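# Bring cart into yellow bay, then close sliding door

## Task

Fetch the utility cart from the adjoining room and leave it standing in the yellow-taped bay, with each of its four wheels fully inside the tape and none resting on it. The cart's load must still be aboard with nothing overhanging its edges. Afterwards slide the door completely closed without banging it open or shut. The robot must not topple or finish leaning, and the cart and door must stay in place on their own, not because the robot holds them.

## Robot and tools

ROBOT. A TidyBot++: a wheeled base 0.54 m long, 0.50 m wide and 0.38 m tall on four driven casters, carrying one seven-joint arm with a two-finger gripper. The shoulder sits 0.12 m ahead of the base centre at 0.68 m height. Cameras: base_camera (fixed on the base front, pinhole, 644x364) and wrist_camera (fisheye, 644x476, looking along the hand). The arm begins folded, hand pointing down, poking up to 0.08 m beyond the base front with the elbow up to 1.15 m high.

FRAMES. Base frame: origin on the floor below the base centre, x ahead, y to the left, z up. hand_pose is reported in it: the point between the finger pads, its own z running out along the fingers and its y along the closing line. The odometry frame is the base frame as it was when the scene began; heading is positive leftward, from -3.142 to 3.142. base_tilt is in degrees, positive when leaning forward or right; both carry about 1 degree of fixed error.

execute_actions. Arguments: "actions", a list holding one action or none (empty = just report state and images), and "cameras", a list from base_camera, wrist_camera, all (omitted, null or ["all"] gives every camera, [] gives none). One action may contain:
- "base": exactly one relative move, measured from where the base last reported itself: {"translate_m": d} straight drive in metres, forward positive, -2 to 2; {"strafe_m": d} sideways in metres, left positive, -2 to 2; {"rotate_rad": d} turn in place in radians, counter-clockwise from above positive, -6.3 to 6.3. These are offsets, not places.
- "joints": absolute targets by name, any subset: joint_1_rad (any angle; positive is clockwise from above, opposite to rotate_rad), joint_2_rad shoulder -2.249 to 2.249, joint_3_rad (any angle, near 3.14 at start), joint_4_rad elbow -2.579 to 2.579, joint_5_rad (any angle), joint_6_rad wrist -2.099 to 2.099, joint_7_rad (any angle; at 1.57 with hand down the fingers open left-right), all in radians; gripper_pos 0 (open, about 85 mm gap) to 1 (closed, squeezing about 96-120 N per finger). Unbounded joints take the short way; rotate beyond half a turn in steps.
- "speeds": optional caps for this action only: translate_m and strafe_m 0.05 to 0.5 m/s, rotate_rad 0.1 to 1.57 rad/s; the maximum is the default.
All motions start together. A base move longer than 8.667 s at its speed cap, an action past 15 s, an unknown key or an out-of-range value gets the call refused with nothing moving. Anything left out of an action may still be driving at its previous target.

ARM GEOMETRY. With joint_1_rad 0, joint_3_rad 3.14, joint_5_rad 0 the arm moves in the base's x-z plane. Tilt from vertical (forward positive): upper arm (0.42 m) = joint_2_rad; forearm (0.31 m) = joint_2_rad - joint_4_rad; hand (0.31 m, to the hand point) = that minus joint_6_rad. Sum length x sin for forward reach from the shoulder and length x cos for height above it. A downward hand reaches at most about 0.94 m up, only near the base. Joints move up to 1.39 rad/s (1.22 for joints 5-7).

RESULTS. base_status and joint_status: done; off_target (resting away from target, may still push); contact_stop / time_out (target dropped, holding in place); not_followed with a "joint command not followed" and "cause:" line (self-collision check blocked arm targets; they may be retried later); limit_stop_at_motor_heat (resend the target). A base "done" only means the wheels turned the commanded amount, even if slipping or blocked. on_its_own lists uncommanded changes. motor_effort is percent of maximum, bracket = peak in the last action; noisy. A Motor temperatures line gives one value per arm joint: MOTOR HOT appears from 60 °C, OVER-TEMPERATURE FAULT at 75 °C (arm sags). ARM HIT flags a hard hit on the base or the arm itself. A torque-sensor overrun freezes the arm and gripper for 10 s and skips the rest of the call, though the base keeps going. The pictures line names the returned images in order. If a result reports a stop, the remaining calls of that reply are skipped.

OTHER TOOLS. wait: seconds, 0 to 10; commands nothing, returns state and images. zoom_image: camera (base_camera or wrist_camera) and region [x0, y0, x1, y1] in pixels of that camera's latest full image, at most 504 by 504. read_manual: section "licences"; licence text only. finished_scene: scene, the integer number of the current scene; ends it for good after the last command has held.

PRACTICAL NOTES. Friction and load leave the hand a centimetre or more off; correct by sending last command + (wanted - read). Do not resend a held object's read angles. Odometry drifts with slip. A blocked base shoves hard until timeout, so watch images rather than trusting status. Move the door and cart at reduced speeds so the door is not slammed; keep the load on the cart. Avoid snagging the arm on anything above about 0.8 m while driving, and avoid sideways force on a raised hand: either can tip the robot. Release the cart and door before finishing so they stay put unaided.

Each tool is called as a command line: name --argument value for each argument, lists and objects as JSON in quotes; but a table of rows of numbers goes row by row, as --pt "numbers of a row", without its own name.

## Session

execute_actions --actions '[]'

Scene clock: 0.00 s.
Motor temperatures (°C, as the motors report them): [30 28 29 30 32 36 37]
base_odometry: x=+0.000 y=+0.000 heading=+0.000 (m, m, rad; odometry frame)
base_tilt: forward=-0.6 right=+0.3 (deg)
base_status: not commanded
joint_positions: joint_1_rad=+0.030 joint_2_rad=-0.317 joint_3_rad=+3.135 joint_4_rad=-2.528 joint_5_rad=+0.030 joint_6_rad=-0.856 joint_7_rad=+1.601 gripper_pos=+0.000
joint_status: not commanded
motor_effort: joint_1_rad=+0 joint_2_rad=-4 joint_3_rad=+2 joint_4_rad=+16 joint_5_rad=+0 joint_6_rad=+1 joint_7_rad=+1 (%)
hand_pose: x=+0.2633 y=-0.0094 z=+0.5836 quat_wxyz=(+0.014, +0.999, +0.013, +0.037) (m; base frame)
pictures: base_camera, wrist_camera
Images, in order (width x height): base_camera 644x364, wrist_camera 644x476.

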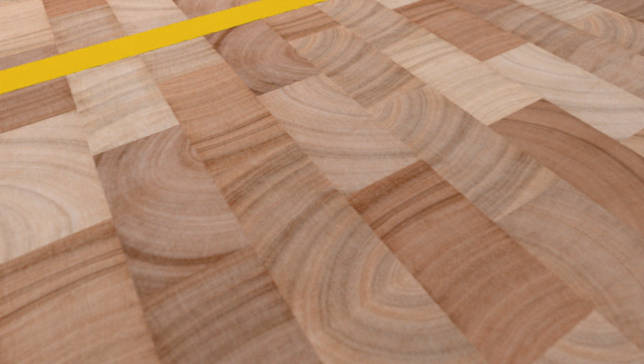

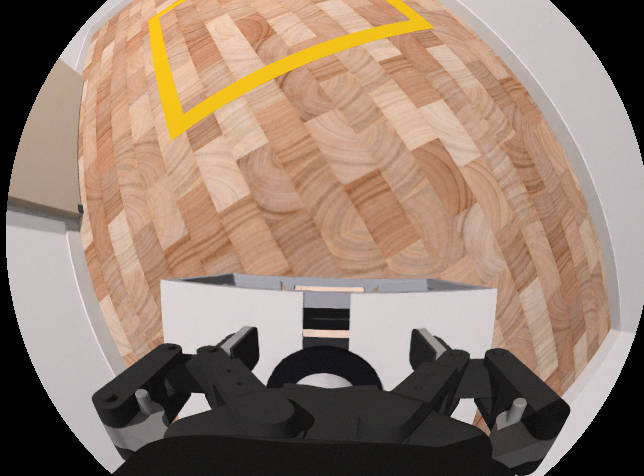

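execute_actions --actions '[{"base":{"rotate_rad":1.0},"joints":{"joint_6_rad":0.3,"joint_1_rad":0,"joint_5_rad":0}}]'

Scene clock: 4.63 s.
Motor temperatures (°C, as the motors report them): [30 28 29 30 32 36 37]
base_odometry: x=+0.000 y=+0.000 heading=+1.000 (m, m, rad; odometry frame)
base_tilt: forward=-0.6 right=+0.2 (deg)
base_status: done
joint_positions: joint_1_rad=+0.016 joint_2_rad=-0.317 joint_3_rad=+3.135 joint_4_rad=-2.525 joint_5_rad=+0.030 joint_6_rad=+0.286 joint_7_rad=+1.601 gripper_pos=+0.000
joint_status: all done
motor_effort: joint_1_rad=+0(1) joint_2_rad=-7(9) joint_3_rad=+2(3) joint_4_rad=+18(18) joint_5_rad=+0(1) joint_6_rad=+8(7) joint_7_rad=+2(2) (%)
hand_pose: x=+0.5326 y=+0.0004 z=+0.7872 quat_wxyz=(+0.017, +0.820, +0.023, +0.572) (m; base frame)
pictures: base_camera, wrist_camera
Images, in order (width x height): base_camera 644x364, wrist_camera 644x476.

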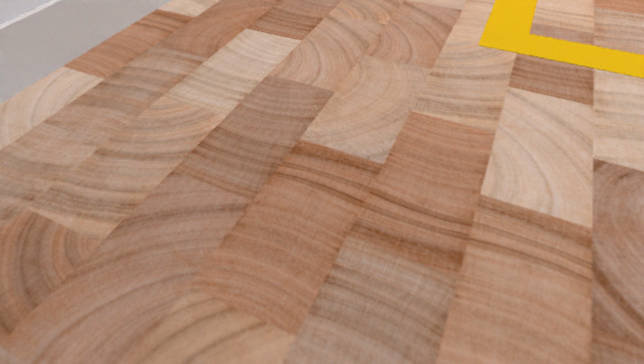

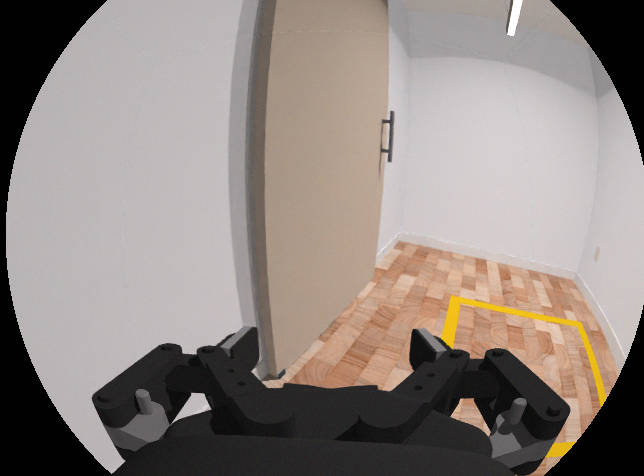

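execute_actions --actions '[{"base":{"rotate_rad":1.116}}]'

execute_actions --actions '[{"base":{"strafe_m":-1.5}}]'

Scene clock: 14.20 s.
Motor temperatures (°C, as the motors report them): [30 28 29 30 32 36 37]
base_odometry: x=+0.000 y=+0.000 heading=+2.115 (m, m, rad; odometry frame)
base_tilt: forward=-0.7 right=+0.2 (deg)
base_status: done
joint_positions: joint_1_rad=+0.013 joint_2_rad=-0.317 joint_3_rad=+3.135 joint_4_rad=-2.525 joint_5_rad=+0.030 joint_6_rad=+0.286 joint_7_rad=+1.601 gripper_pos=+0.000
joint_status: not commanded
motor_effort: joint_1_rad=+0(1) joint_2_rad=-7(8) joint_3_rad=+2(3) joint_4_rad=+18(18) joint_5_rad=-1(0) joint_6_rad=+7(7) joint_7_rad=+1(2) (%)
hand_pose: x=+0.5326 y=+0.0015 z=+0.7872 quat_wxyz=(+0.016, +0.820, +0.025, +0.572) (m; base frame)
pictures: base_camera, wrist_camera
Images, in order (width x height): base_camera 644x364, wrist_camera 644x476.

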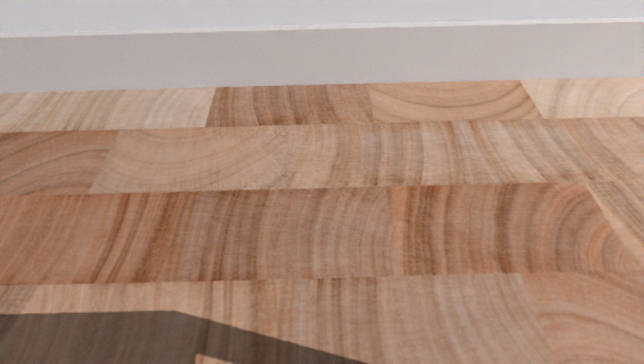

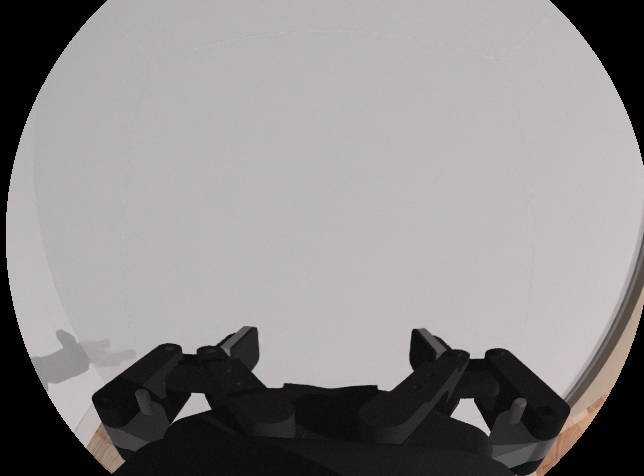

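Scene clock: 18.57 s.
Motor temperatures (°C, as the motors report them): [30 28 29 30 32 36 37]
base_odometry: x=+1.282 y=+0.779 heading=+2.116 (m, m, rad; odometry frame)
base_tilt: forward=-0.6 right=+0.3 (deg)
base_status: done
joint_positions: joint_1_rad=+0.013 joint_2_rad=-0.317 joint_3_rad=+3.135 joint_4_rad=-2.525 joint_5_rad=+0.030 joint_6_rad=+0.286 joint_7_rad=+1.601 gripper_pos=+0.000
joint_status: not commanded
motor_effort: joint_1_rad=+0(1) joint_2_rad=-8(8) joint_3_rad=+2(3) joint_4_rad=+18(18) joint_5_rad=+0(0) joint_6_rad=+7(7) joint_7_rad=+1(2) (%)
hand_pose: x=+0.5326 y=+0.0016 z=+0.7872 quat_wxyz=(+0.016, +0.820, +0.025, +0.572) (m; base frame)
pictures: base_camera, wrist_camera
Images, in order (width x height): base_camera 644x364, wrist_camera 644x476.

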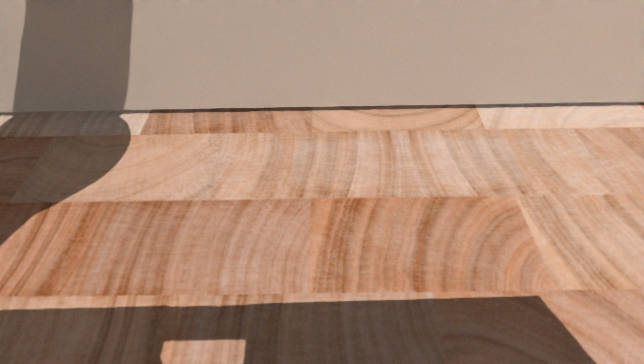

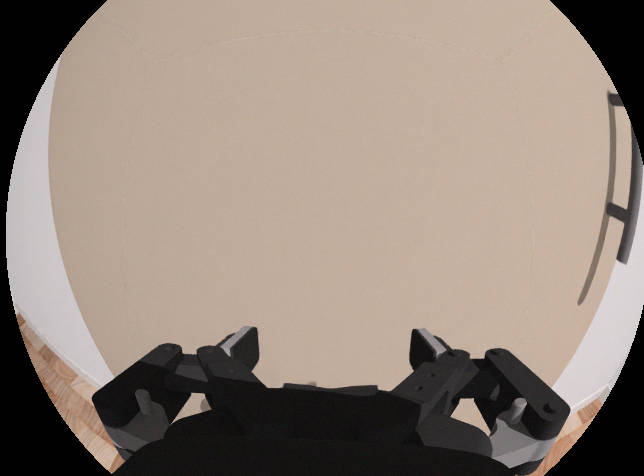

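execute_actions --actions '[{"base":{"strafe_m":-0.6},"joints":{"joint_6_rad":0.65,"joint_7_rad":1.55}}]'

Scene clock: 23.30 s.
Motor temperatures (°C, as the motors report them): [30 28 29 30 32 36 37]
base_odometry: x=+1.795 y=+1.090 heading=+2.116 (m, m, rad; odometry frame)
base_tilt: forward=-0.7 right=+0.3 (deg)
base_status: done
joint_positions: joint_1_rad=+0.013 joint_2_rad=-0.317 joint_3_rad=+3.135 joint_4_rad=-2.524 joint_5_rad=+0.030 joint_6_rad=+0.636 joint_7_rad=+1.570 gripper_pos=+0.000
joint_status: all done
motor_effort: joint_1_rad=+0(0) joint_2_rad=-8(9) joint_3_rad=+1(3) joint_4_rad=+18(20) joint_5_rad=-1(1) joint_6_rad=+7(9) joint_7_rad=+2(1) (%)
hand_pose: x=+0.5519 y=+0.0046 z=+0.8945 quat_wxyz=(+0.005, +0.707, +0.013, +0.707) (m; base frame)
pictures: base_camera, wrist_camera
Images, in order (width x height): base_camera 644x364, wrist_camera 644x476.

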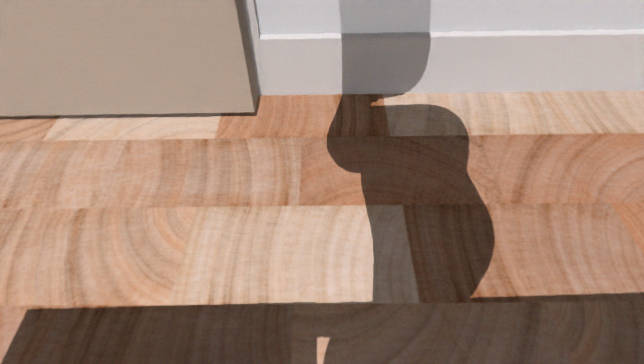

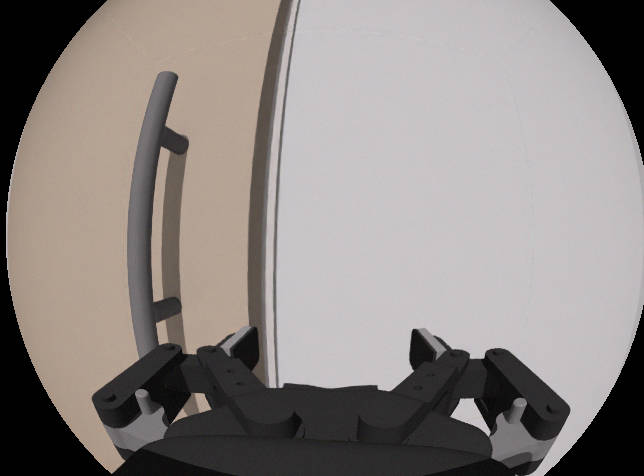

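execute_actions --actions '[{"base":{"rotate_rad":0.018}}]' --cameras '[]'

execute_actions --actions '[{"base":{"strafe_m":0.19}}]'

execute_actions --actions '[{"base":{"translate_m":0.06},"speeds":{"translate_m":0.1}}]'

Scene clock: 29.20 s.
Motor temperatures (°C, as the motors report them): [30 28 29 30 32 36 37]
base_odometry: x=+1.795 y=+1.090 heading=+2.134 (m, m, rad; odometry frame)
base_tilt: forward=-0.6 right=+0.3 (deg)
base_status: done
joint_positions: joint_1_rad=+0.013 joint_2_rad=-0.317 joint_3_rad=+3.135 joint_4_rad=-2.524 joint_5_rad=+0.030 joint_6_rad=+0.636 joint_7_rad=+1.570 gripper_pos=+0.000
joint_status: not commanded
motor_effort: joint_1_rad=+1(1) joint_2_rad=-8(8) joint_3_rad=+2(3) joint_4_rad=+18(18) joint_5_rad=-1(1) joint_6_rad=+8(8) joint_7_rad=+2(2) (%)
hand_pose: x=+0.5519 y=+0.0046 z=+0.8945 quat_wxyz=(+0.005, +0.707, +0.013, +0.707) (m; base frame)
pictures: none
No camera images: the call's "cameras" was empty. Leave "cameras" out to get every camera's image.

Scene clock: 30.83 s.
Motor temperatures (°C, as the motors report them): [30 28 29 30 32 36 37]
base_odometry: x=+1.634 y=+0.989 heading=+2.135 (m, m, rad; odometry frame)
base_tilt: forward=-0.7 right=+0.3 (deg)
base_status: done
joint_positions: joint_1_rad=+0.013 joint_2_rad=-0.317 joint_3_rad=+3.134 joint_4_rad=-2.524 joint_5_rad=+0.030 joint_6_rad=+0.636 joint_7_rad=+1.570 gripper_pos=+0.000
joint_status: not commanded
motor_effort: joint_1_rad=+0(1) joint_2_rad=-8(8) joint_3_rad=+2(4) joint_4_rad=+18(18) joint_5_rad=+0(1) joint_6_rad=+8(8) joint_7_rad=+2(1) (%)
hand_pose: x=+0.5519 y=+0.0050 z=+0.8945 quat_wxyz=(+0.005, +0.707, +0.014, +0.707) (m; base frame)
pictures: base_camera, wrist_camera
Images, in order (width x height): base_camera 644x364, wrist_camera 644x476.

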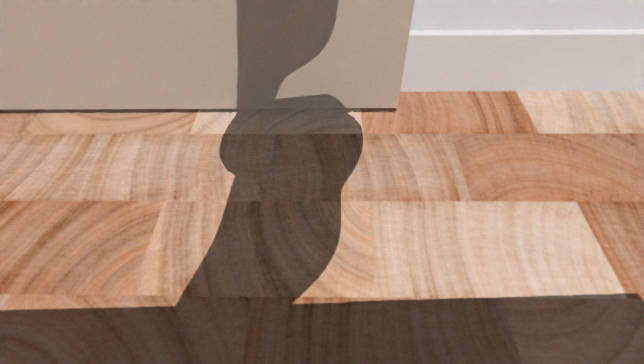

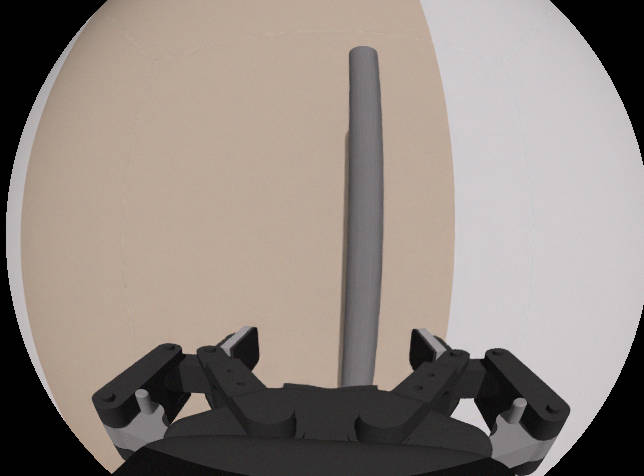

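Scene clock: 32.00 s.
Motor temperatures (°C, as the motors report them): [30 28 29 30 32 36 37]
base_odometry: x=+1.602 y=+1.040 heading=+2.135 (m, m, rad; odometry frame)
base_tilt: forward=-0.6 right=+0.2 (deg)
base_status: done
joint_positions: joint_1_rad=+0.013 joint_2_rad=-0.317 joint_3_rad=+3.134 joint_4_rad=-2.524 joint_5_rad=+0.030 joint_6_rad=+0.636 joint_7_rad=+1.570 gripper_pos=+0.000
joint_status: not commanded
motor_effort: joint_1_rad=+1(1) joint_2_rad=-8(10) joint_3_rad=+2(2) joint_4_rad=+18(19) joint_5_rad=+0(0) joint_6_rad=+8(8) joint_7_rad=+1(2) (%)
hand_pose: x=+0.5519 y=+0.0050 z=+0.8944 quat_wxyz=(+0.005, +0.707, +0.014, +0.707) (m; base frame)
pictures: base_camera, wrist_camera
Images, in order (width x height): base_camera 644x364, wrist_camera 644x476.

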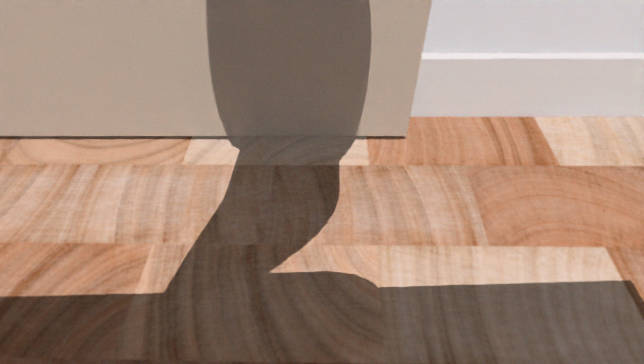

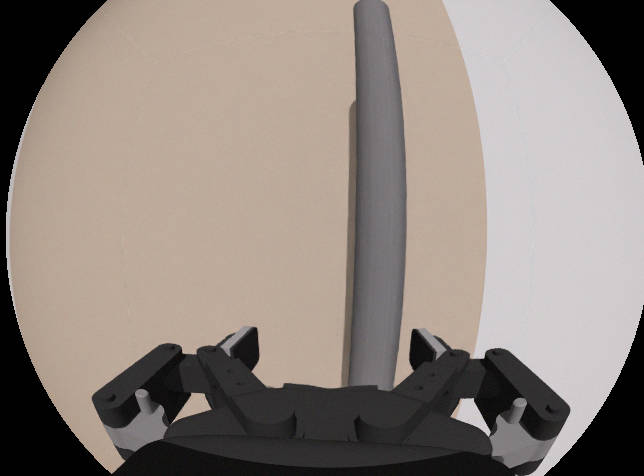

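execute_actions --actions '[{"base":{"strafe_m":-0.02},"speeds":{"strafe_m":0.1}}]' --cameras '[]'

execute_actions --actions '[{"base":{"translate_m":0.03},"speeds":{"translate_m":0.1}}]' --cameras '["wrist_camera"]'

execute_actions --actions '[{"joints":{"gripper_pos":1}}]' --cameras '["wrist_camera"]'

execute_actions --actions '[{"base":{"strafe_m":0.6},"speeds":{"strafe_m":0.15}}]'

Scene clock: 36.77 s.
Motor temperatures (°C, as the motors report them): [30 28 29 30 32 36 37]
base_odometry: x=+1.619 y=+1.050 heading=+2.135 (m, m, rad; odometry frame)
base_tilt: forward=-0.6 right=+0.3 (deg)
base_status: done
joint_positions: joint_1_rad=+0.013 joint_2_rad=-0.317 joint_3_rad=+3.134 joint_4_rad=-2.524 joint_5_rad=+0.030 joint_6_rad=+0.636 joint_7_rad=+1.570 gripper_pos=+0.000
joint_status: not commanded
motor_effort: joint_1_rad=+0(0) joint_2_rad=-8(9) joint_3_rad=+1(3) joint_4_rad=+18(18) joint_5_rad=+0(1) joint_6_rad=+8(8) joint_7_rad=+2(1) (%)
hand_pose: x=+0.5519 y=+0.0049 z=+0.8944 quat_wxyz=(+0.005, +0.707, +0.013, +0.707) (m; base frame)
pictures: none
No camera images: the call's "cameras" was empty. Leave "cameras" out to get every camera's image.

Scene clock: 37.63 s.
Motor temperatures (°C, as the motors report them): [30 28 29 30 32 36 37]
base_odometry: x=+1.603 y=+1.076 heading=+2.135 (m, m, rad; odometry frame)
base_tilt: forward=-0.7 right=+0.4 (deg)
base_status: done
joint_positions: joint_1_rad=+0.013 joint_2_rad=-0.316 joint_3_rad=+3.134 joint_4_rad=-2.524 joint_5_rad=+0.030 joint_6_rad=+0.636 joint_7_rad=+1.570 gripper_pos=+0.000
joint_status: not commanded
motor_effort: joint_1_rad=+0(0) joint_2_rad=-8(10) joint_3_rad=+2(2) joint_4_rad=+18(19) joint_5_rad=+0(1) joint_6_rad=+8(8) joint_7_rad=+2(1) (%)
hand_pose: x=+0.5521 y=+0.0049 z=+0.8937 quat_wxyz=(+0.005, +0.708, +0.013, +0.706) (m; base frame)
pictures: wrist_camera
Images, in order (width x height): wrist_camera 644x476.

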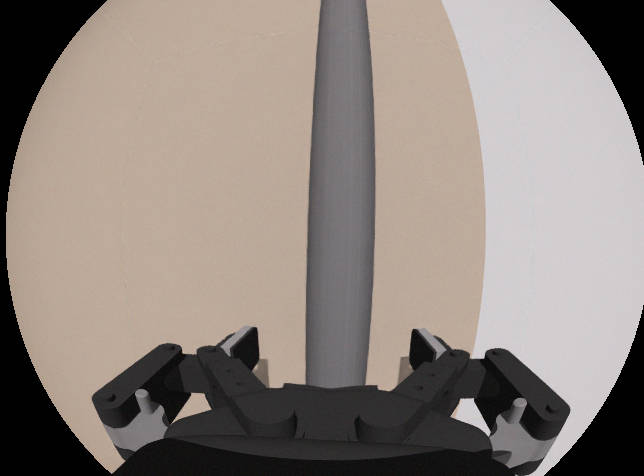

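Scene clock: 38.73 s.
Motor temperatures (°C, as the motors report them): [30 28 29 30 32 36 37]
base_odometry: x=+1.603 y=+1.076 heading=+2.135 (m, m, rad; odometry frame)
base_tilt: forward=-0.5 right=+0.2 (deg)
base_status: not commanded
joint_positions: joint_1_rad=+0.011 joint_2_rad=-0.316 joint_3_rad=+3.136 joint_4_rad=-2.525 joint_5_rad=+0.023 joint_6_rad=+0.636 joint_7_rad=+1.553 gripper_pos=+0.752
joint_status: gripper_pos off_target (ended at +0.752, target +1.000)
motor_effort: joint_1_rad=-1(4) joint_2_rad=-8(9) joint_3_rad=+0(6) joint_4_rad=+18(20) joint_5_rad=-2(3) joint_6_rad=+8(9) joint_7_rad=-2(7) (%)
hand_pose: x=+0.5521 y=+0.0033 z=+0.8936 quat_wxyz=(-0.002, +0.708, +0.003, +0.706) (m; base frame)
pictures: wrist_camera
Images, in order (width x height): wrist_camera 644x476.

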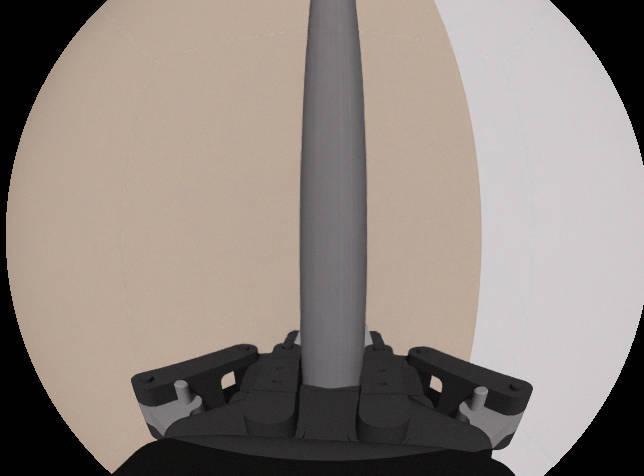

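Scene clock: 43.67 s.
Motor temperatures (°C, as the motors report them): [30 28 29 30 32 36 37]
base_odometry: x=+1.096 y=+0.755 heading=+2.135 (m, m, rad; odometry frame)
base_tilt: forward=-0.6 right=+0.2 (deg)
base_status: done
joint_positions: joint_1_rad=+0.013 joint_2_rad=-0.290 joint_3_rad=+3.142 joint_4_rad=-2.505 joint_5_rad=+0.010 joint_6_rad=+0.636 joint_7_rad=+1.565 gripper_pos=+0.761
joint_status: not commanded
motor_effort: joint_1_rad=+1(17) joint_2_rad=-13(18) joint_3_rad=+2(19) joint_4_rad=+15(20) joint_5_rad=+0(5) joint_6_rad=+8(11) joint_7_rad=+3(6) (%)
hand_pose: x=+0.5613 y=-0.0027 z=+0.8933 quat_wxyz=(+0.003, +0.710, -0.002, +0.704) (m; base frame)
pictures: base_camera, wrist_camera
Images, in order (width x height): base_camera 644x364, wrist_camera 644x476.

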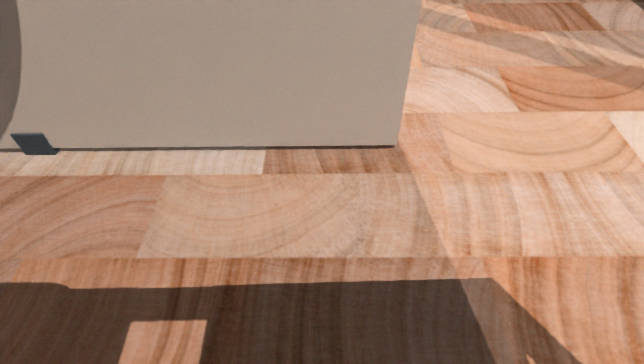

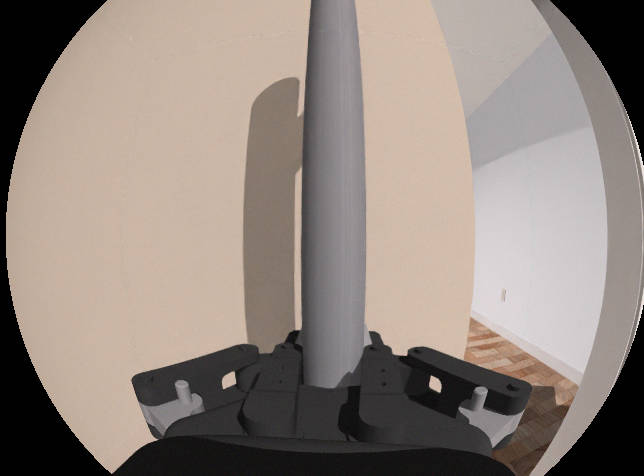

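execute_actions --actions '[{"base":{"strafe_m":0.36},"speeds":{"strafe_m":0.1}}]' --cameras '["base_camera"]'

execute_actions --actions '[{"joints":{"gripper_pos":0}}]' --cameras '[]'

execute_actions --actions '[{"base":{"translate_m":-0.1}}]' --cameras '[]'

execute_actions --actions '[{"base":{"strafe_m":-0.55},"joints":{"joint_6_rad":0.3}}]'

Scene clock: 52.37 s.
Motor temperatures (°C, as the motors report them): [30 28 29 30 32 36 37]
base_odometry: x=+0.791 y=+0.563 heading=+2.135 (m, m, rad; odometry frame)
base_tilt: forward=-0.6 right=+0.3 (deg)
base_status: done
joint_positions: joint_1_rad=+0.034 joint_2_rad=-0.275 joint_3_rad=+3.168 joint_4_rad=-2.495 joint_5_rad=+0.010 joint_6_rad=+0.636 joint_7_rad=+1.572 gripper_pos=+0.764
joint_status: not commanded
motor_effort: joint_1_rad=-3(16) joint_2_rad=-16(22) joint_3_rad=-2(18) joint_4_rad=+13(16) joint_5_rad=+3(4) joint_6_rad=+7(11) joint_7_rad=+2(6) (%)
hand_pose: x=+0.5661 y=-0.0249 z=+0.8929 quat_wxyz=(+0.019, +0.711, -0.018, +0.702) (m; base frame)
pictures: base_camera
Images, in order (width x height): base_camera 644x364.

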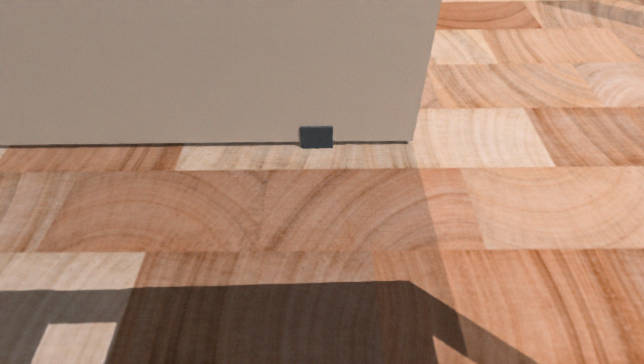

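Scene clock: 53.47 s.
Motor temperatures (°C, as the motors report them): [30 28 29 30 32 36 37]
base_odometry: x=+0.791 y=+0.563 heading=+2.135 (m, m, rad; odometry frame)
base_tilt: forward=-0.7 right=+0.2 (deg)
base_status: not commanded
joint_positions: joint_1_rad=+0.017 joint_2_rad=-0.310 joint_3_rad=+3.146 joint_4_rad=-2.525 joint_5_rad=+0.010 joint_6_rad=+0.636 joint_7_rad=+1.572 gripper_pos=+0.000
joint_status: all done
motor_effort: joint_1_rad=+0(3) joint_2_rad=-8(16) joint_3_rad=+2(3) joint_4_rad=+18(19) joint_5_rad=+0(2) joint_6_rad=+7(8) joint_7_rad=+2(2) (%)
hand_pose: x=+0.5532 y=-0.0061 z=+0.8914 quat_wxyz=(+0.008, +0.710, -0.003, +0.704) (m; base frame)
pictures: none
No camera images: the call's "cameras" was empty. Leave "cameras" out to get every camera's image.

Scene clock: 54.73 s.
Motor temperatures (°C, as the motors report them): [30 28 29 30 32 36 37]
base_odometry: x=+0.845 y=+0.478 heading=+2.135 (m, m, rad; odometry frame)
base_tilt: forward=-0.8 right=+0.3 (deg)
base_status: done
joint_positions: joint_1_rad=+0.017 joint_2_rad=-0.316 joint_3_rad=+3.146 joint_4_rad=-2.525 joint_5_rad=+0.010 joint_6_rad=+0.636 joint_7_rad=+1.572 gripper_pos=+0.000
joint_status: not commanded
motor_effort: joint_1_rad=+0(0) joint_2_rad=-8(11) joint_3_rad=+1(2) joint_4_rad=+18(19) joint_5_rad=+0(1) joint_6_rad=+8(9) joint_7_rad=+1(2) (%)
hand_pose: x=+0.5520 y=-0.0061 z=+0.8934 quat_wxyz=(+0.008, +0.708, -0.003, +0.706) (m; base frame)
pictures: none
No camera images: the call's "cameras" was empty. Leave "cameras" out to get every camera's image.

Scene clock: 57.20 s.
Motor temperatures (°C, as the motors report them): [30 28 29 30 32 36 37]
base_odometry: x=+1.310 y=+0.772 heading=+2.134 (m, m, rad; odometry frame)
base_tilt: forward=-0.7 right=+0.3 (deg)
base_status: done
joint_positions: joint_1_rad=+0.017 joint_2_rad=-0.316 joint_3_rad=+3.144 joint_4_rad=-2.530 joint_5_rad=+0.010 joint_6_rad=+0.315 joint_7_rad=+1.572 gripper_pos=+0.000
joint_status: all done
motor_effort: joint_1_rad=+0(1) joint_2_rad=-7(9) joint_3_rad=+2(3) joint_4_rad=+18(20) joint_5_rad=+0(1) joint_6_rad=+8(7) joint_7_rad=+2(2) (%)
hand_pose: x=+0.5343 y=-0.0057 z=+0.7925 quat_wxyz=(+0.007, +0.813, -0.003, +0.582) (m; base frame)
pictures: base_camera, wrist_camera
Images, in order (width x height): base_camera 644x364, wrist_camera 644x476.

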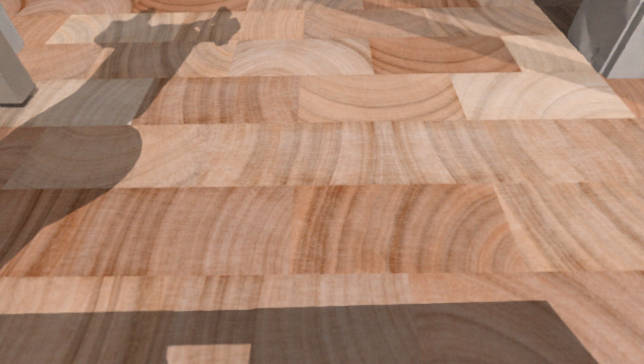

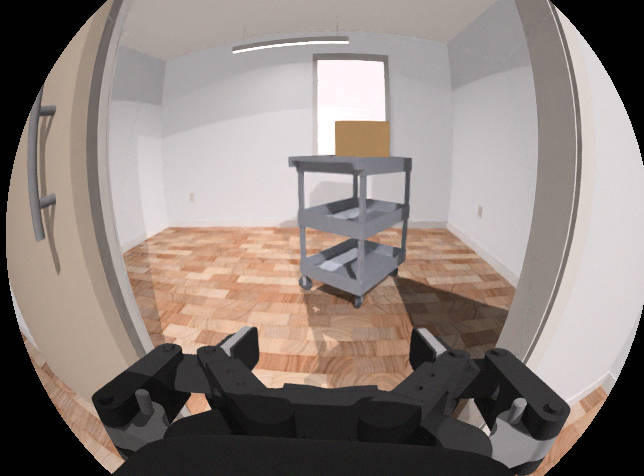

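execute_actions --actions '[{"base":{"translate_m":0.9},"joints":{"joint_2_rad":-0.2,"joint_4_rad":-1.6,"joint_6_rad":-0.8}}]'

Scene clock: 64.40 s.
Motor temperatures (°C, as the motors report them): [30 28 29 30 32 36 37]
base_odometry: x=+0.830 y=+1.533 heading=+2.134 (m, m, rad; odometry frame)
base_tilt: forward=-0.6 right=+0.2 (deg)
base_status: done
joint_positions: joint_1_rad=+0.017 joint_2_rad=-0.206 joint_3_rad=+3.144 joint_4_rad=-1.606 joint_5_rad=+0.010 joint_6_rad=-0.764 joint_7_rad=+1.572 gripper_pos=+0.000
joint_status: all done
motor_effort: joint_1_rad=+0(0) joint_2_rad=-14(16) joint_3_rad=+2(2) joint_4_rad=+20(22) joint_5_rad=+0(0) joint_6_rad=+6(8) joint_7_rad=+2(1) (%)
hand_pose: x=+0.6006 y=-0.0102 z=+0.9729 quat_wxyz=(+0.009, +0.883, -0.007, +0.469) (m; base frame)
pictures: base_camera, wrist_camera
Images, in order (width x height): base_camera 644x364, wrist_camera 644x476.

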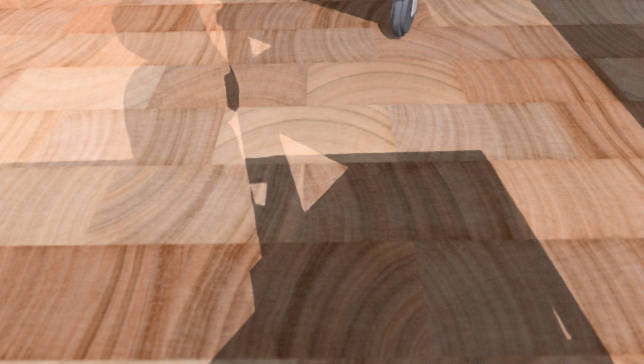

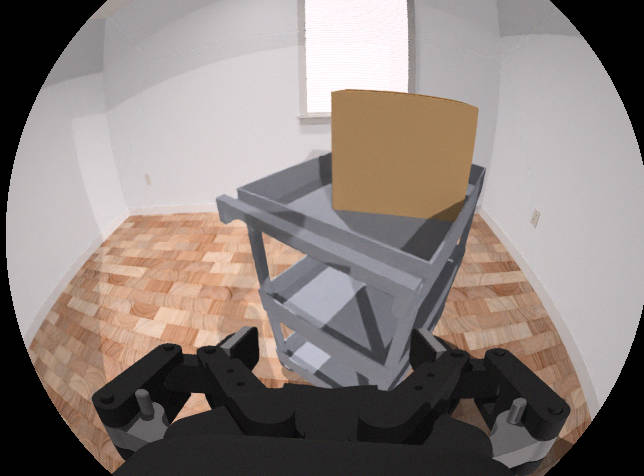

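execute_actions --actions '[{"base":{"strafe_m":0.05},"joints":{"joint_2_rad":0.13,"joint_4_rad":-0.93,"joint_6_rad":-2.09,"joint_7_rad":2.53}}]' --cameras '[]'

execute_actions --actions '[{"base":{"translate_m":0.3},"speeds":{"translate_m":0.2}}]'

Scene clock: 76.20 s.
Motor temperatures (°C, as the motors report them): [30 28 29 30 32 36 37]
base_odometry: x=+0.787 y=+1.506 heading=+2.134 (m, m, rad; odometry frame)
base_tilt: forward=-0.6 right=+0.3 (deg)
base_status: done
joint_positions: joint_1_rad=+0.013 joint_2_rad=+0.111 joint_3_rad=+3.138 joint_4_rad=-0.939 joint_5_rad=+0.010 joint_6_rad=-2.057 joint_7_rad=+2.511 gripper_pos=+0.000
joint_status: all done
motor_effort: joint_1_rad=+1(1) joint_2_rad=-19(20) joint_3_rad=+1(1) joint_4_rad=+14(21) joint_5_rad=+0(1) joint_6_rad=-2(6) joint_7_rad=+2(1) (%)
hand_pose: x=+0.4489 y=-0.0046 z=+0.9451 quat_wxyz=(+0.011, +0.895, +0.447, +0.013) (m; base frame)
pictures: none
No camera images: the call's "cameras" was empty. Leave "cameras" out to get every camera's image.

Scene clock: 78.47 s.
Motor temperatures (°C, as the motors report them): [30 28 29 30 32 36 37]
base_odometry: x=+0.627 y=+1.760 heading=+2.134 (m, m, rad; odometry frame)
base_tilt: forward=-0.6 right=+0.3 (deg)
base_status: done
joint_positions: joint_1_rad=+0.013 joint_2_rad=+0.126 joint_3_rad=+3.138 joint_4_rad=-0.939 joint_5_rad=+0.010 joint_6_rad=-2.058 joint_7_rad=+2.511 gripper_pos=+0.000
joint_status: not commanded
motor_effort: joint_1_rad=+0(0) joint_2_rad=-20(23) joint_3_rad=+1(1) joint_4_rad=+14(15) joint_5_rad=+0(0) joint_6_rad=-1(0) joint_7_rad=+2(2) (%)
hand_pose: x=+0.4528 y=-0.0046 z=+0.9403 quat_wxyz=(+0.008, +0.895, +0.447, +0.006) (m; base frame)
pictures: base_camera, wrist_camera
Images, in order (width x height): base_camera 644x364, wrist_camera 644x476.

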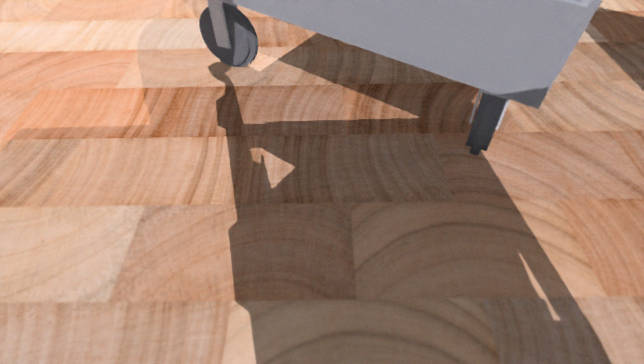

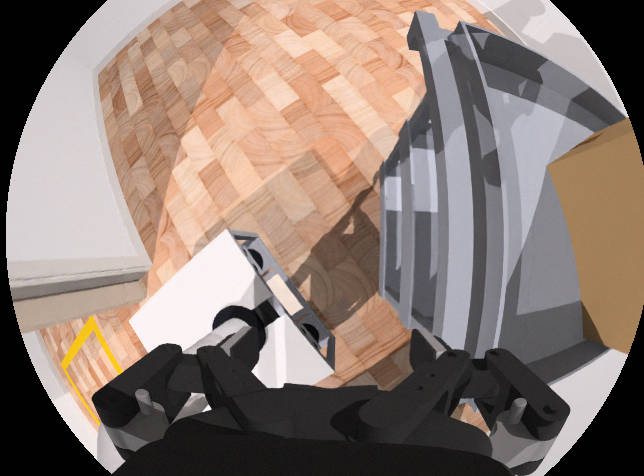

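execute_actions --actions '[{"base":{"translate_m":0.13},"speeds":{"translate_m":0.15},"joints":{"gripper_pos":0.4}}]' --cameras '["wrist_camera"]'

Scene clock: 82.67 s.
Motor temperatures (°C, as the motors report them): [30 28 29 30 32 36 37]
base_odometry: x=+0.557 y=+1.870 heading=+2.134 (m, m, rad; odometry frame)
base_tilt: forward=-0.6 right=+0.3 (deg)
base_status: done
joint_positions: joint_1_rad=+0.013 joint_2_rad=+0.129 joint_3_rad=+3.138 joint_4_rad=-0.938 joint_5_rad=+0.010 joint_6_rad=-2.058 joint_7_rad=+2.511 gripper_pos=+0.400
joint_status: all done
motor_effort: joint_1_rad=+0(0) joint_2_rad=-20(23) joint_3_rad=+1(1) joint_4_rad=+14(15) joint_5_rad=-1(1) joint_6_rad=-1(0) joint_7_rad=+1(1) (%)
hand_pose: x=+0.4536 y=-0.0047 z=+0.9394 quat_wxyz=(+0.007, +0.895, +0.447, +0.005) (m; base frame)
pictures: wrist_camera
Images, in order (width x height): wrist_camera 644x476.

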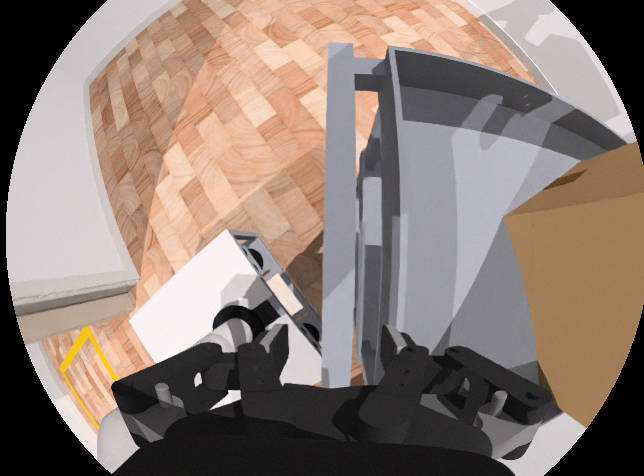

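execute_actions --actions '[{"joints":{"joint_2_rad":0.05,"joint_4_rad":-1.33,"joint_6_rad":-1.745,"gripper_pos":0.45}}]' --cameras '["wrist_camera"]'

execute_actions --actions '[{"joints":{"gripper_pos":1}}]' --cameras '["wrist_camera"]'

Scene clock: 88.93 s.
Motor temperatures (°C, as the motors report them): [30 28 29 30 32 36 37]
base_odometry: x=+0.557 y=+1.870 heading=+2.134 (m, m, rad; odometry frame)
base_tilt: forward=-0.7 right=+0.3 (deg)
base_status: not commanded
joint_positions: joint_1_rad=+0.013 joint_2_rad=+0.070 joint_3_rad=+3.138 joint_4_rad=-1.322 joint_5_rad=+0.010 joint_6_rad=-1.781 joint_7_rad=+2.511 gripper_pos=+0.450
joint_status: all done
motor_effort: joint_1_rad=+0(0) joint_2_rad=-19(20) joint_3_rad=+1(1) joint_4_rad=+16(16) joint_5_rad=+0(0) joint_6_rad=+0(1) joint_7_rad=+1(1) (%)
hand_pose: x=+0.4478 y=-0.0048 z=+0.8464 quat_wxyz=(-0.003, +0.894, +0.448, -0.016) (m; base frame)
pictures: wrist_camera
Images, in order (width x height): wrist_camera 644x476.

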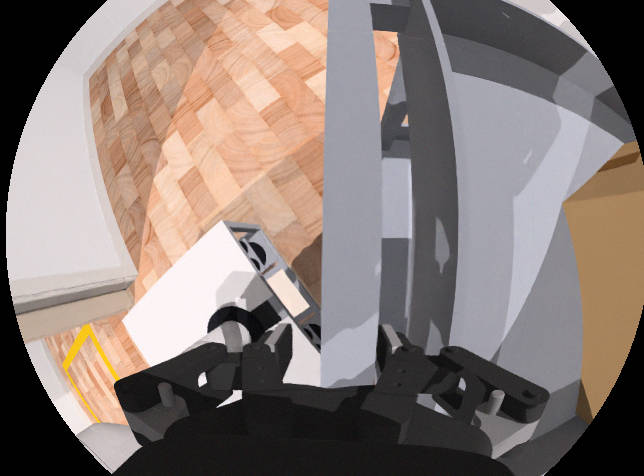

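Scene clock: 89.77 s.
Motor temperatures (°C, as the motors report them): [30 28 29 30 32 36 37]
base_odometry: x=+0.557 y=+1.870 heading=+2.134 (m, m, rad; odometry frame)
base_tilt: forward=-0.6 right=+0.3 (deg)
base_status: not commanded
joint_positions: joint_1_rad=+0.014 joint_2_rad=+0.067 joint_3_rad=+3.144 joint_4_rad=-1.320 joint_5_rad=+0.010 joint_6_rad=-1.764 joint_7_rad=+2.511 gripper_pos=+0.740
joint_status: gripper_pos off_target (ended at +0.740, target +1.000)
motor_effort: joint_1_rad=-2(5) joint_2_rad=-20(21) joint_3_rad=-2(4) joint_4_rad=+14(18) joint_5_rad=-6(8) joint_6_rad=-4(6) joint_7_rad=+2(2) (%)
hand_pose: x=+0.4534 y=-0.0073 z=+0.8477 quat_wxyz=(+0.002, +0.896, +0.445, -0.007) (m; base frame)
pictures: wrist_camera
Images, in order (width x height): wrist_camera 644x476.

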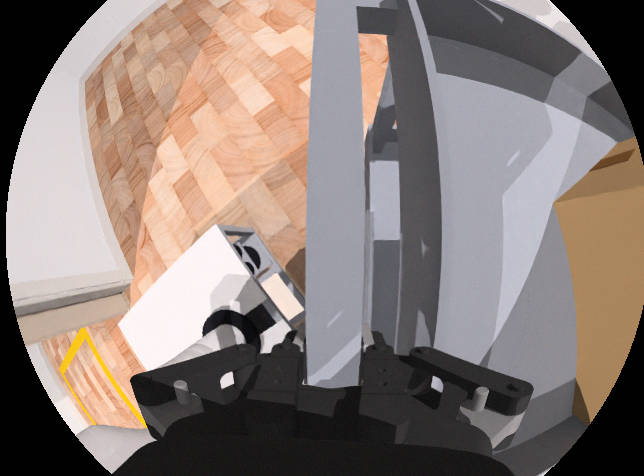

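Pull back while yawing.

execute_actions --actions '[{"base":{"translate_m":-0.3},"speeds":{"translate_m":0.15},"joints":{"joint_7_rad":2.75}}]'

execute_actions --actions '[{"base":{"translate_m":-0.3},"speeds":{"translate_m":0.15},"joints":{"joint_7_rad":2.95}}]'

Scene clock: 94.90 s.
Motor temperatures (°C, as the motors report them): [30 28 29 30 32 36 37]
base_odometry: x=+0.718 y=+1.616 heading=+2.135 (m, m, rad; odometry frame)
base_tilt: forward=-0.6 right=+0.2 (deg)
base_status: done
joint_positions: joint_1_rad=+0.012 joint_2_rad=+0.055 joint_3_rad=+3.140 joint_4_rad=-1.334 joint_5_rad=+0.014 joint_6_rad=-1.754 joint_7_rad=+2.744 gripper_pos=+0.740
joint_status: all done
motor_effort: joint_1_rad=+2(10) joint_2_rad=-17(27) joint_3_rad=+3(11) joint_4_rad=+17(19) joint_5_rad=-1(10) joint_6_rad=+5(7) joint_7_rad=+0(14) (%)
hand_pose: x=+0.4508 y=-0.0064 z=+0.8475 quat_wxyz=(+0.005, +0.836, +0.548, -0.005) (m; base frame)
pictures: base_camera, wrist_camera
Images, in order (width x height): base_camera 644x364, wrist_camera 644x476.

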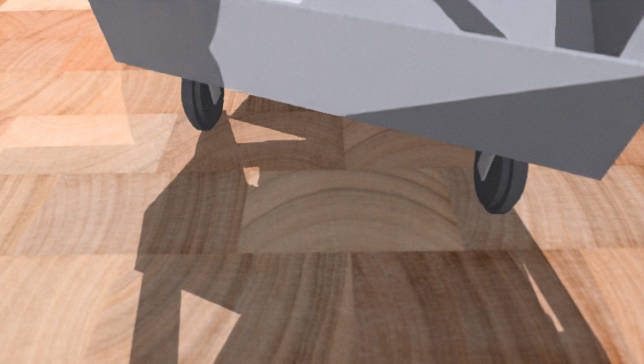

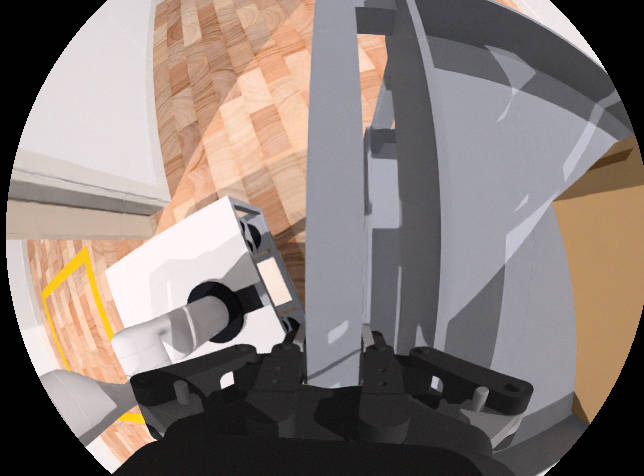

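Scene clock: 97.60 s.
Motor temperatures (°C, as the motors report them): [30 28 29 30 32 36 37]
base_odometry: x=+0.878 y=+1.363 heading=+2.135 (m, m, rad; odometry frame)
base_tilt: forward=-0.7 right=+0.3 (deg)
base_status: done
joint_positions: joint_1_rad=+0.009 joint_2_rad=+0.054 joint_3_rad=+3.136 joint_4_rad=-1.335 joint_5_rad=+0.015 joint_6_rad=-1.753 joint_7_rad=+2.955 gripper_pos=+0.740
joint_status: all done
motor_effort: joint_1_rad=+2(9) joint_2_rad=-18(27) joint_3_rad=+4(9) joint_4_rad=+16(18) joint_5_rad=-2(9) joint_6_rad=+3(5) joint_7_rad=-2(13) (%)
hand_pose: x=+0.4509 y=-0.0045 z=+0.8475 quat_wxyz=(+0.006, +0.772, +0.636, -0.005) (m; base frame)
pictures: base_camera, wrist_camera
Images, in order (width x height): base_camera 644x364, wrist_camera 644x476.

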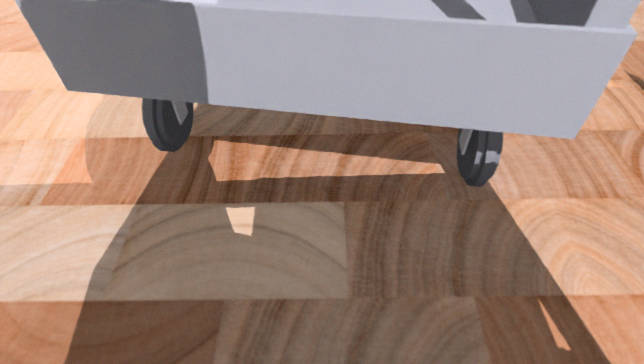

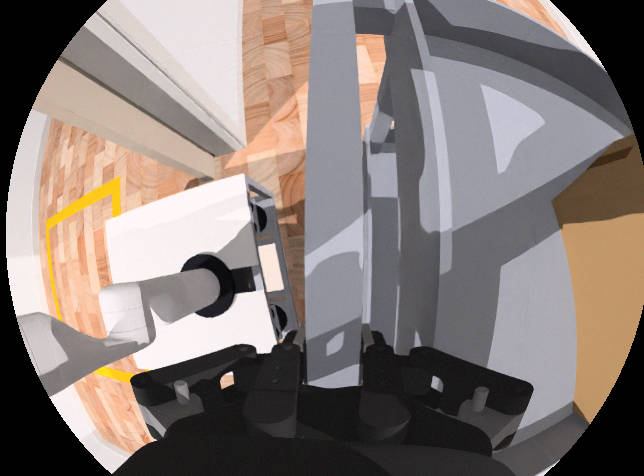

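execute_actions --actions '[{"base":{"translate_m":-0.9},"speeds":{"translate_m":0.2},"joints":{"joint_7_rad":3.14}}]'

Scene clock: 104.93 s.
Motor temperatures (°C, as the motors report them): [30 28 29 30 32 36 37]
base_odometry: x=+1.361 y=+0.603 heading=+2.136 (m, m, rad; odometry frame)
base_tilt: forward=-0.6 right=+0.3 (deg)
base_status: done
joint_positions: joint_1_rad=-0.025 joint_2_rad=+0.051 joint_3_rad=+3.101 joint_4_rad=-1.339 joint_5_rad=+0.010 joint_6_rad=-1.752 joint_7_rad=+3.153 gripper_pos=+0.740
joint_status: all done
motor_effort: joint_1_rad=+8(9) joint_2_rad=-17(29) joint_3_rad=+10(10) joint_4_rad=+18(20) joint_5_rad=+4(10) joint_6_rad=+3(9) joint_7_rad=-4(12) (%)
hand_pose: x=+0.4485 y=+0.0193 z=+0.8475 quat_wxyz=(+0.003, +0.680, +0.733, -0.003) (m; base frame)
pictures: base_camera, wrist_camera
Images, in order (width x height): base_camera 644x364, wrist_camera 644x476.

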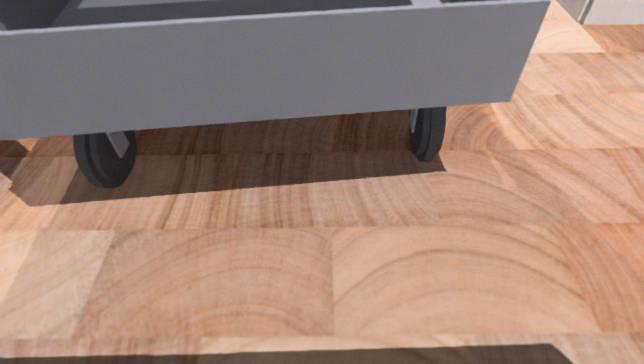

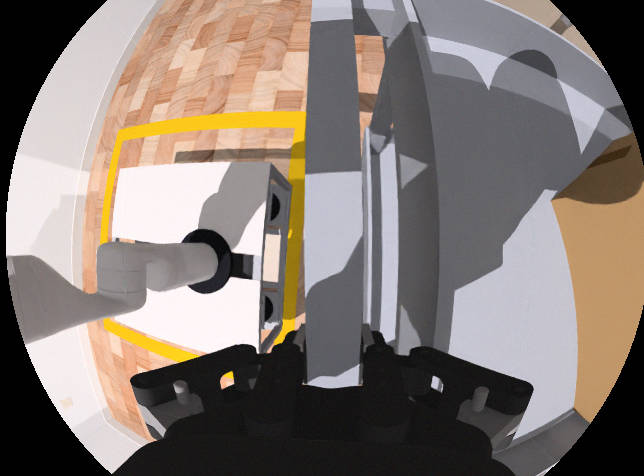

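execute_actions --actions '[{"base":{"translate_m":-0.62},"speeds":{"translate_m":0.15},"joints":{"joint_7_rad":3.08}}]'

Scene clock: 114.53 s.
Motor temperatures (°C, as the motors report them): [30 28 29 30 32 36 37]
base_odometry: x=+1.693 y=+0.079 heading=+2.137 (m, m, rad; odometry frame)
base_tilt: forward=-0.6 right=+0.3 (deg)
base_status: done
joint_positions: joint_1_rad=-0.026 joint_2_rad=+0.054 joint_3_rad=+3.107 joint_4_rad=-1.335 joint_5_rad=+0.003 joint_6_rad=-1.749 joint_7_rad=+3.093 gripper_pos=+0.740
joint_status: all done
motor_effort: joint_1_rad=+2(10) joint_2_rad=-18(29) joint_3_rad=+3(11) joint_4_rad=+16(19) joint_5_rad=+0(5) joint_6_rad=+2(10) joint_7_rad=+3(6) (%)
hand_pose: x=+0.4508 y=+0.0203 z=+0.8475 quat_wxyz=(+0.002, +0.703, +0.711, +0.001) (m; base frame)
pictures: base_camera, wrist_camera
Images, in order (width x height): base_camera 644x364, wrist_camera 644x476.

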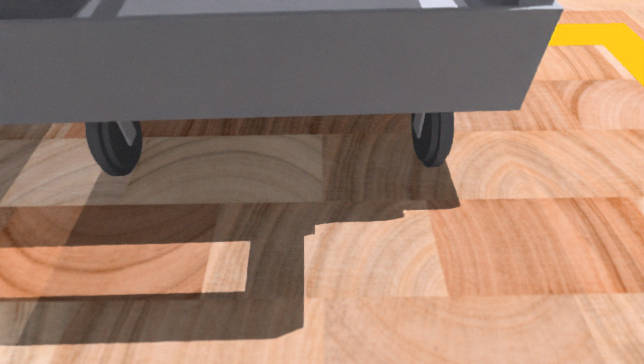

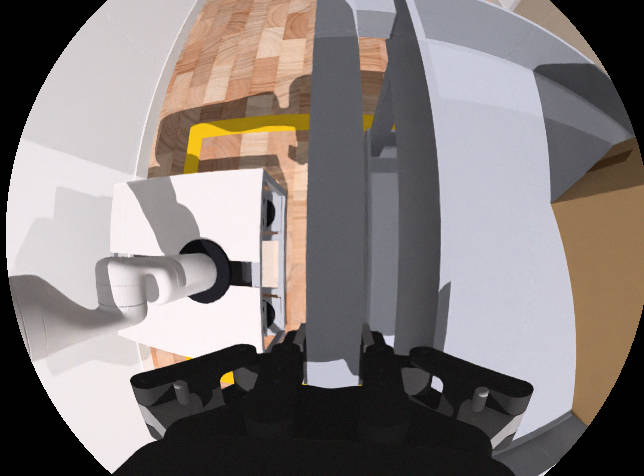

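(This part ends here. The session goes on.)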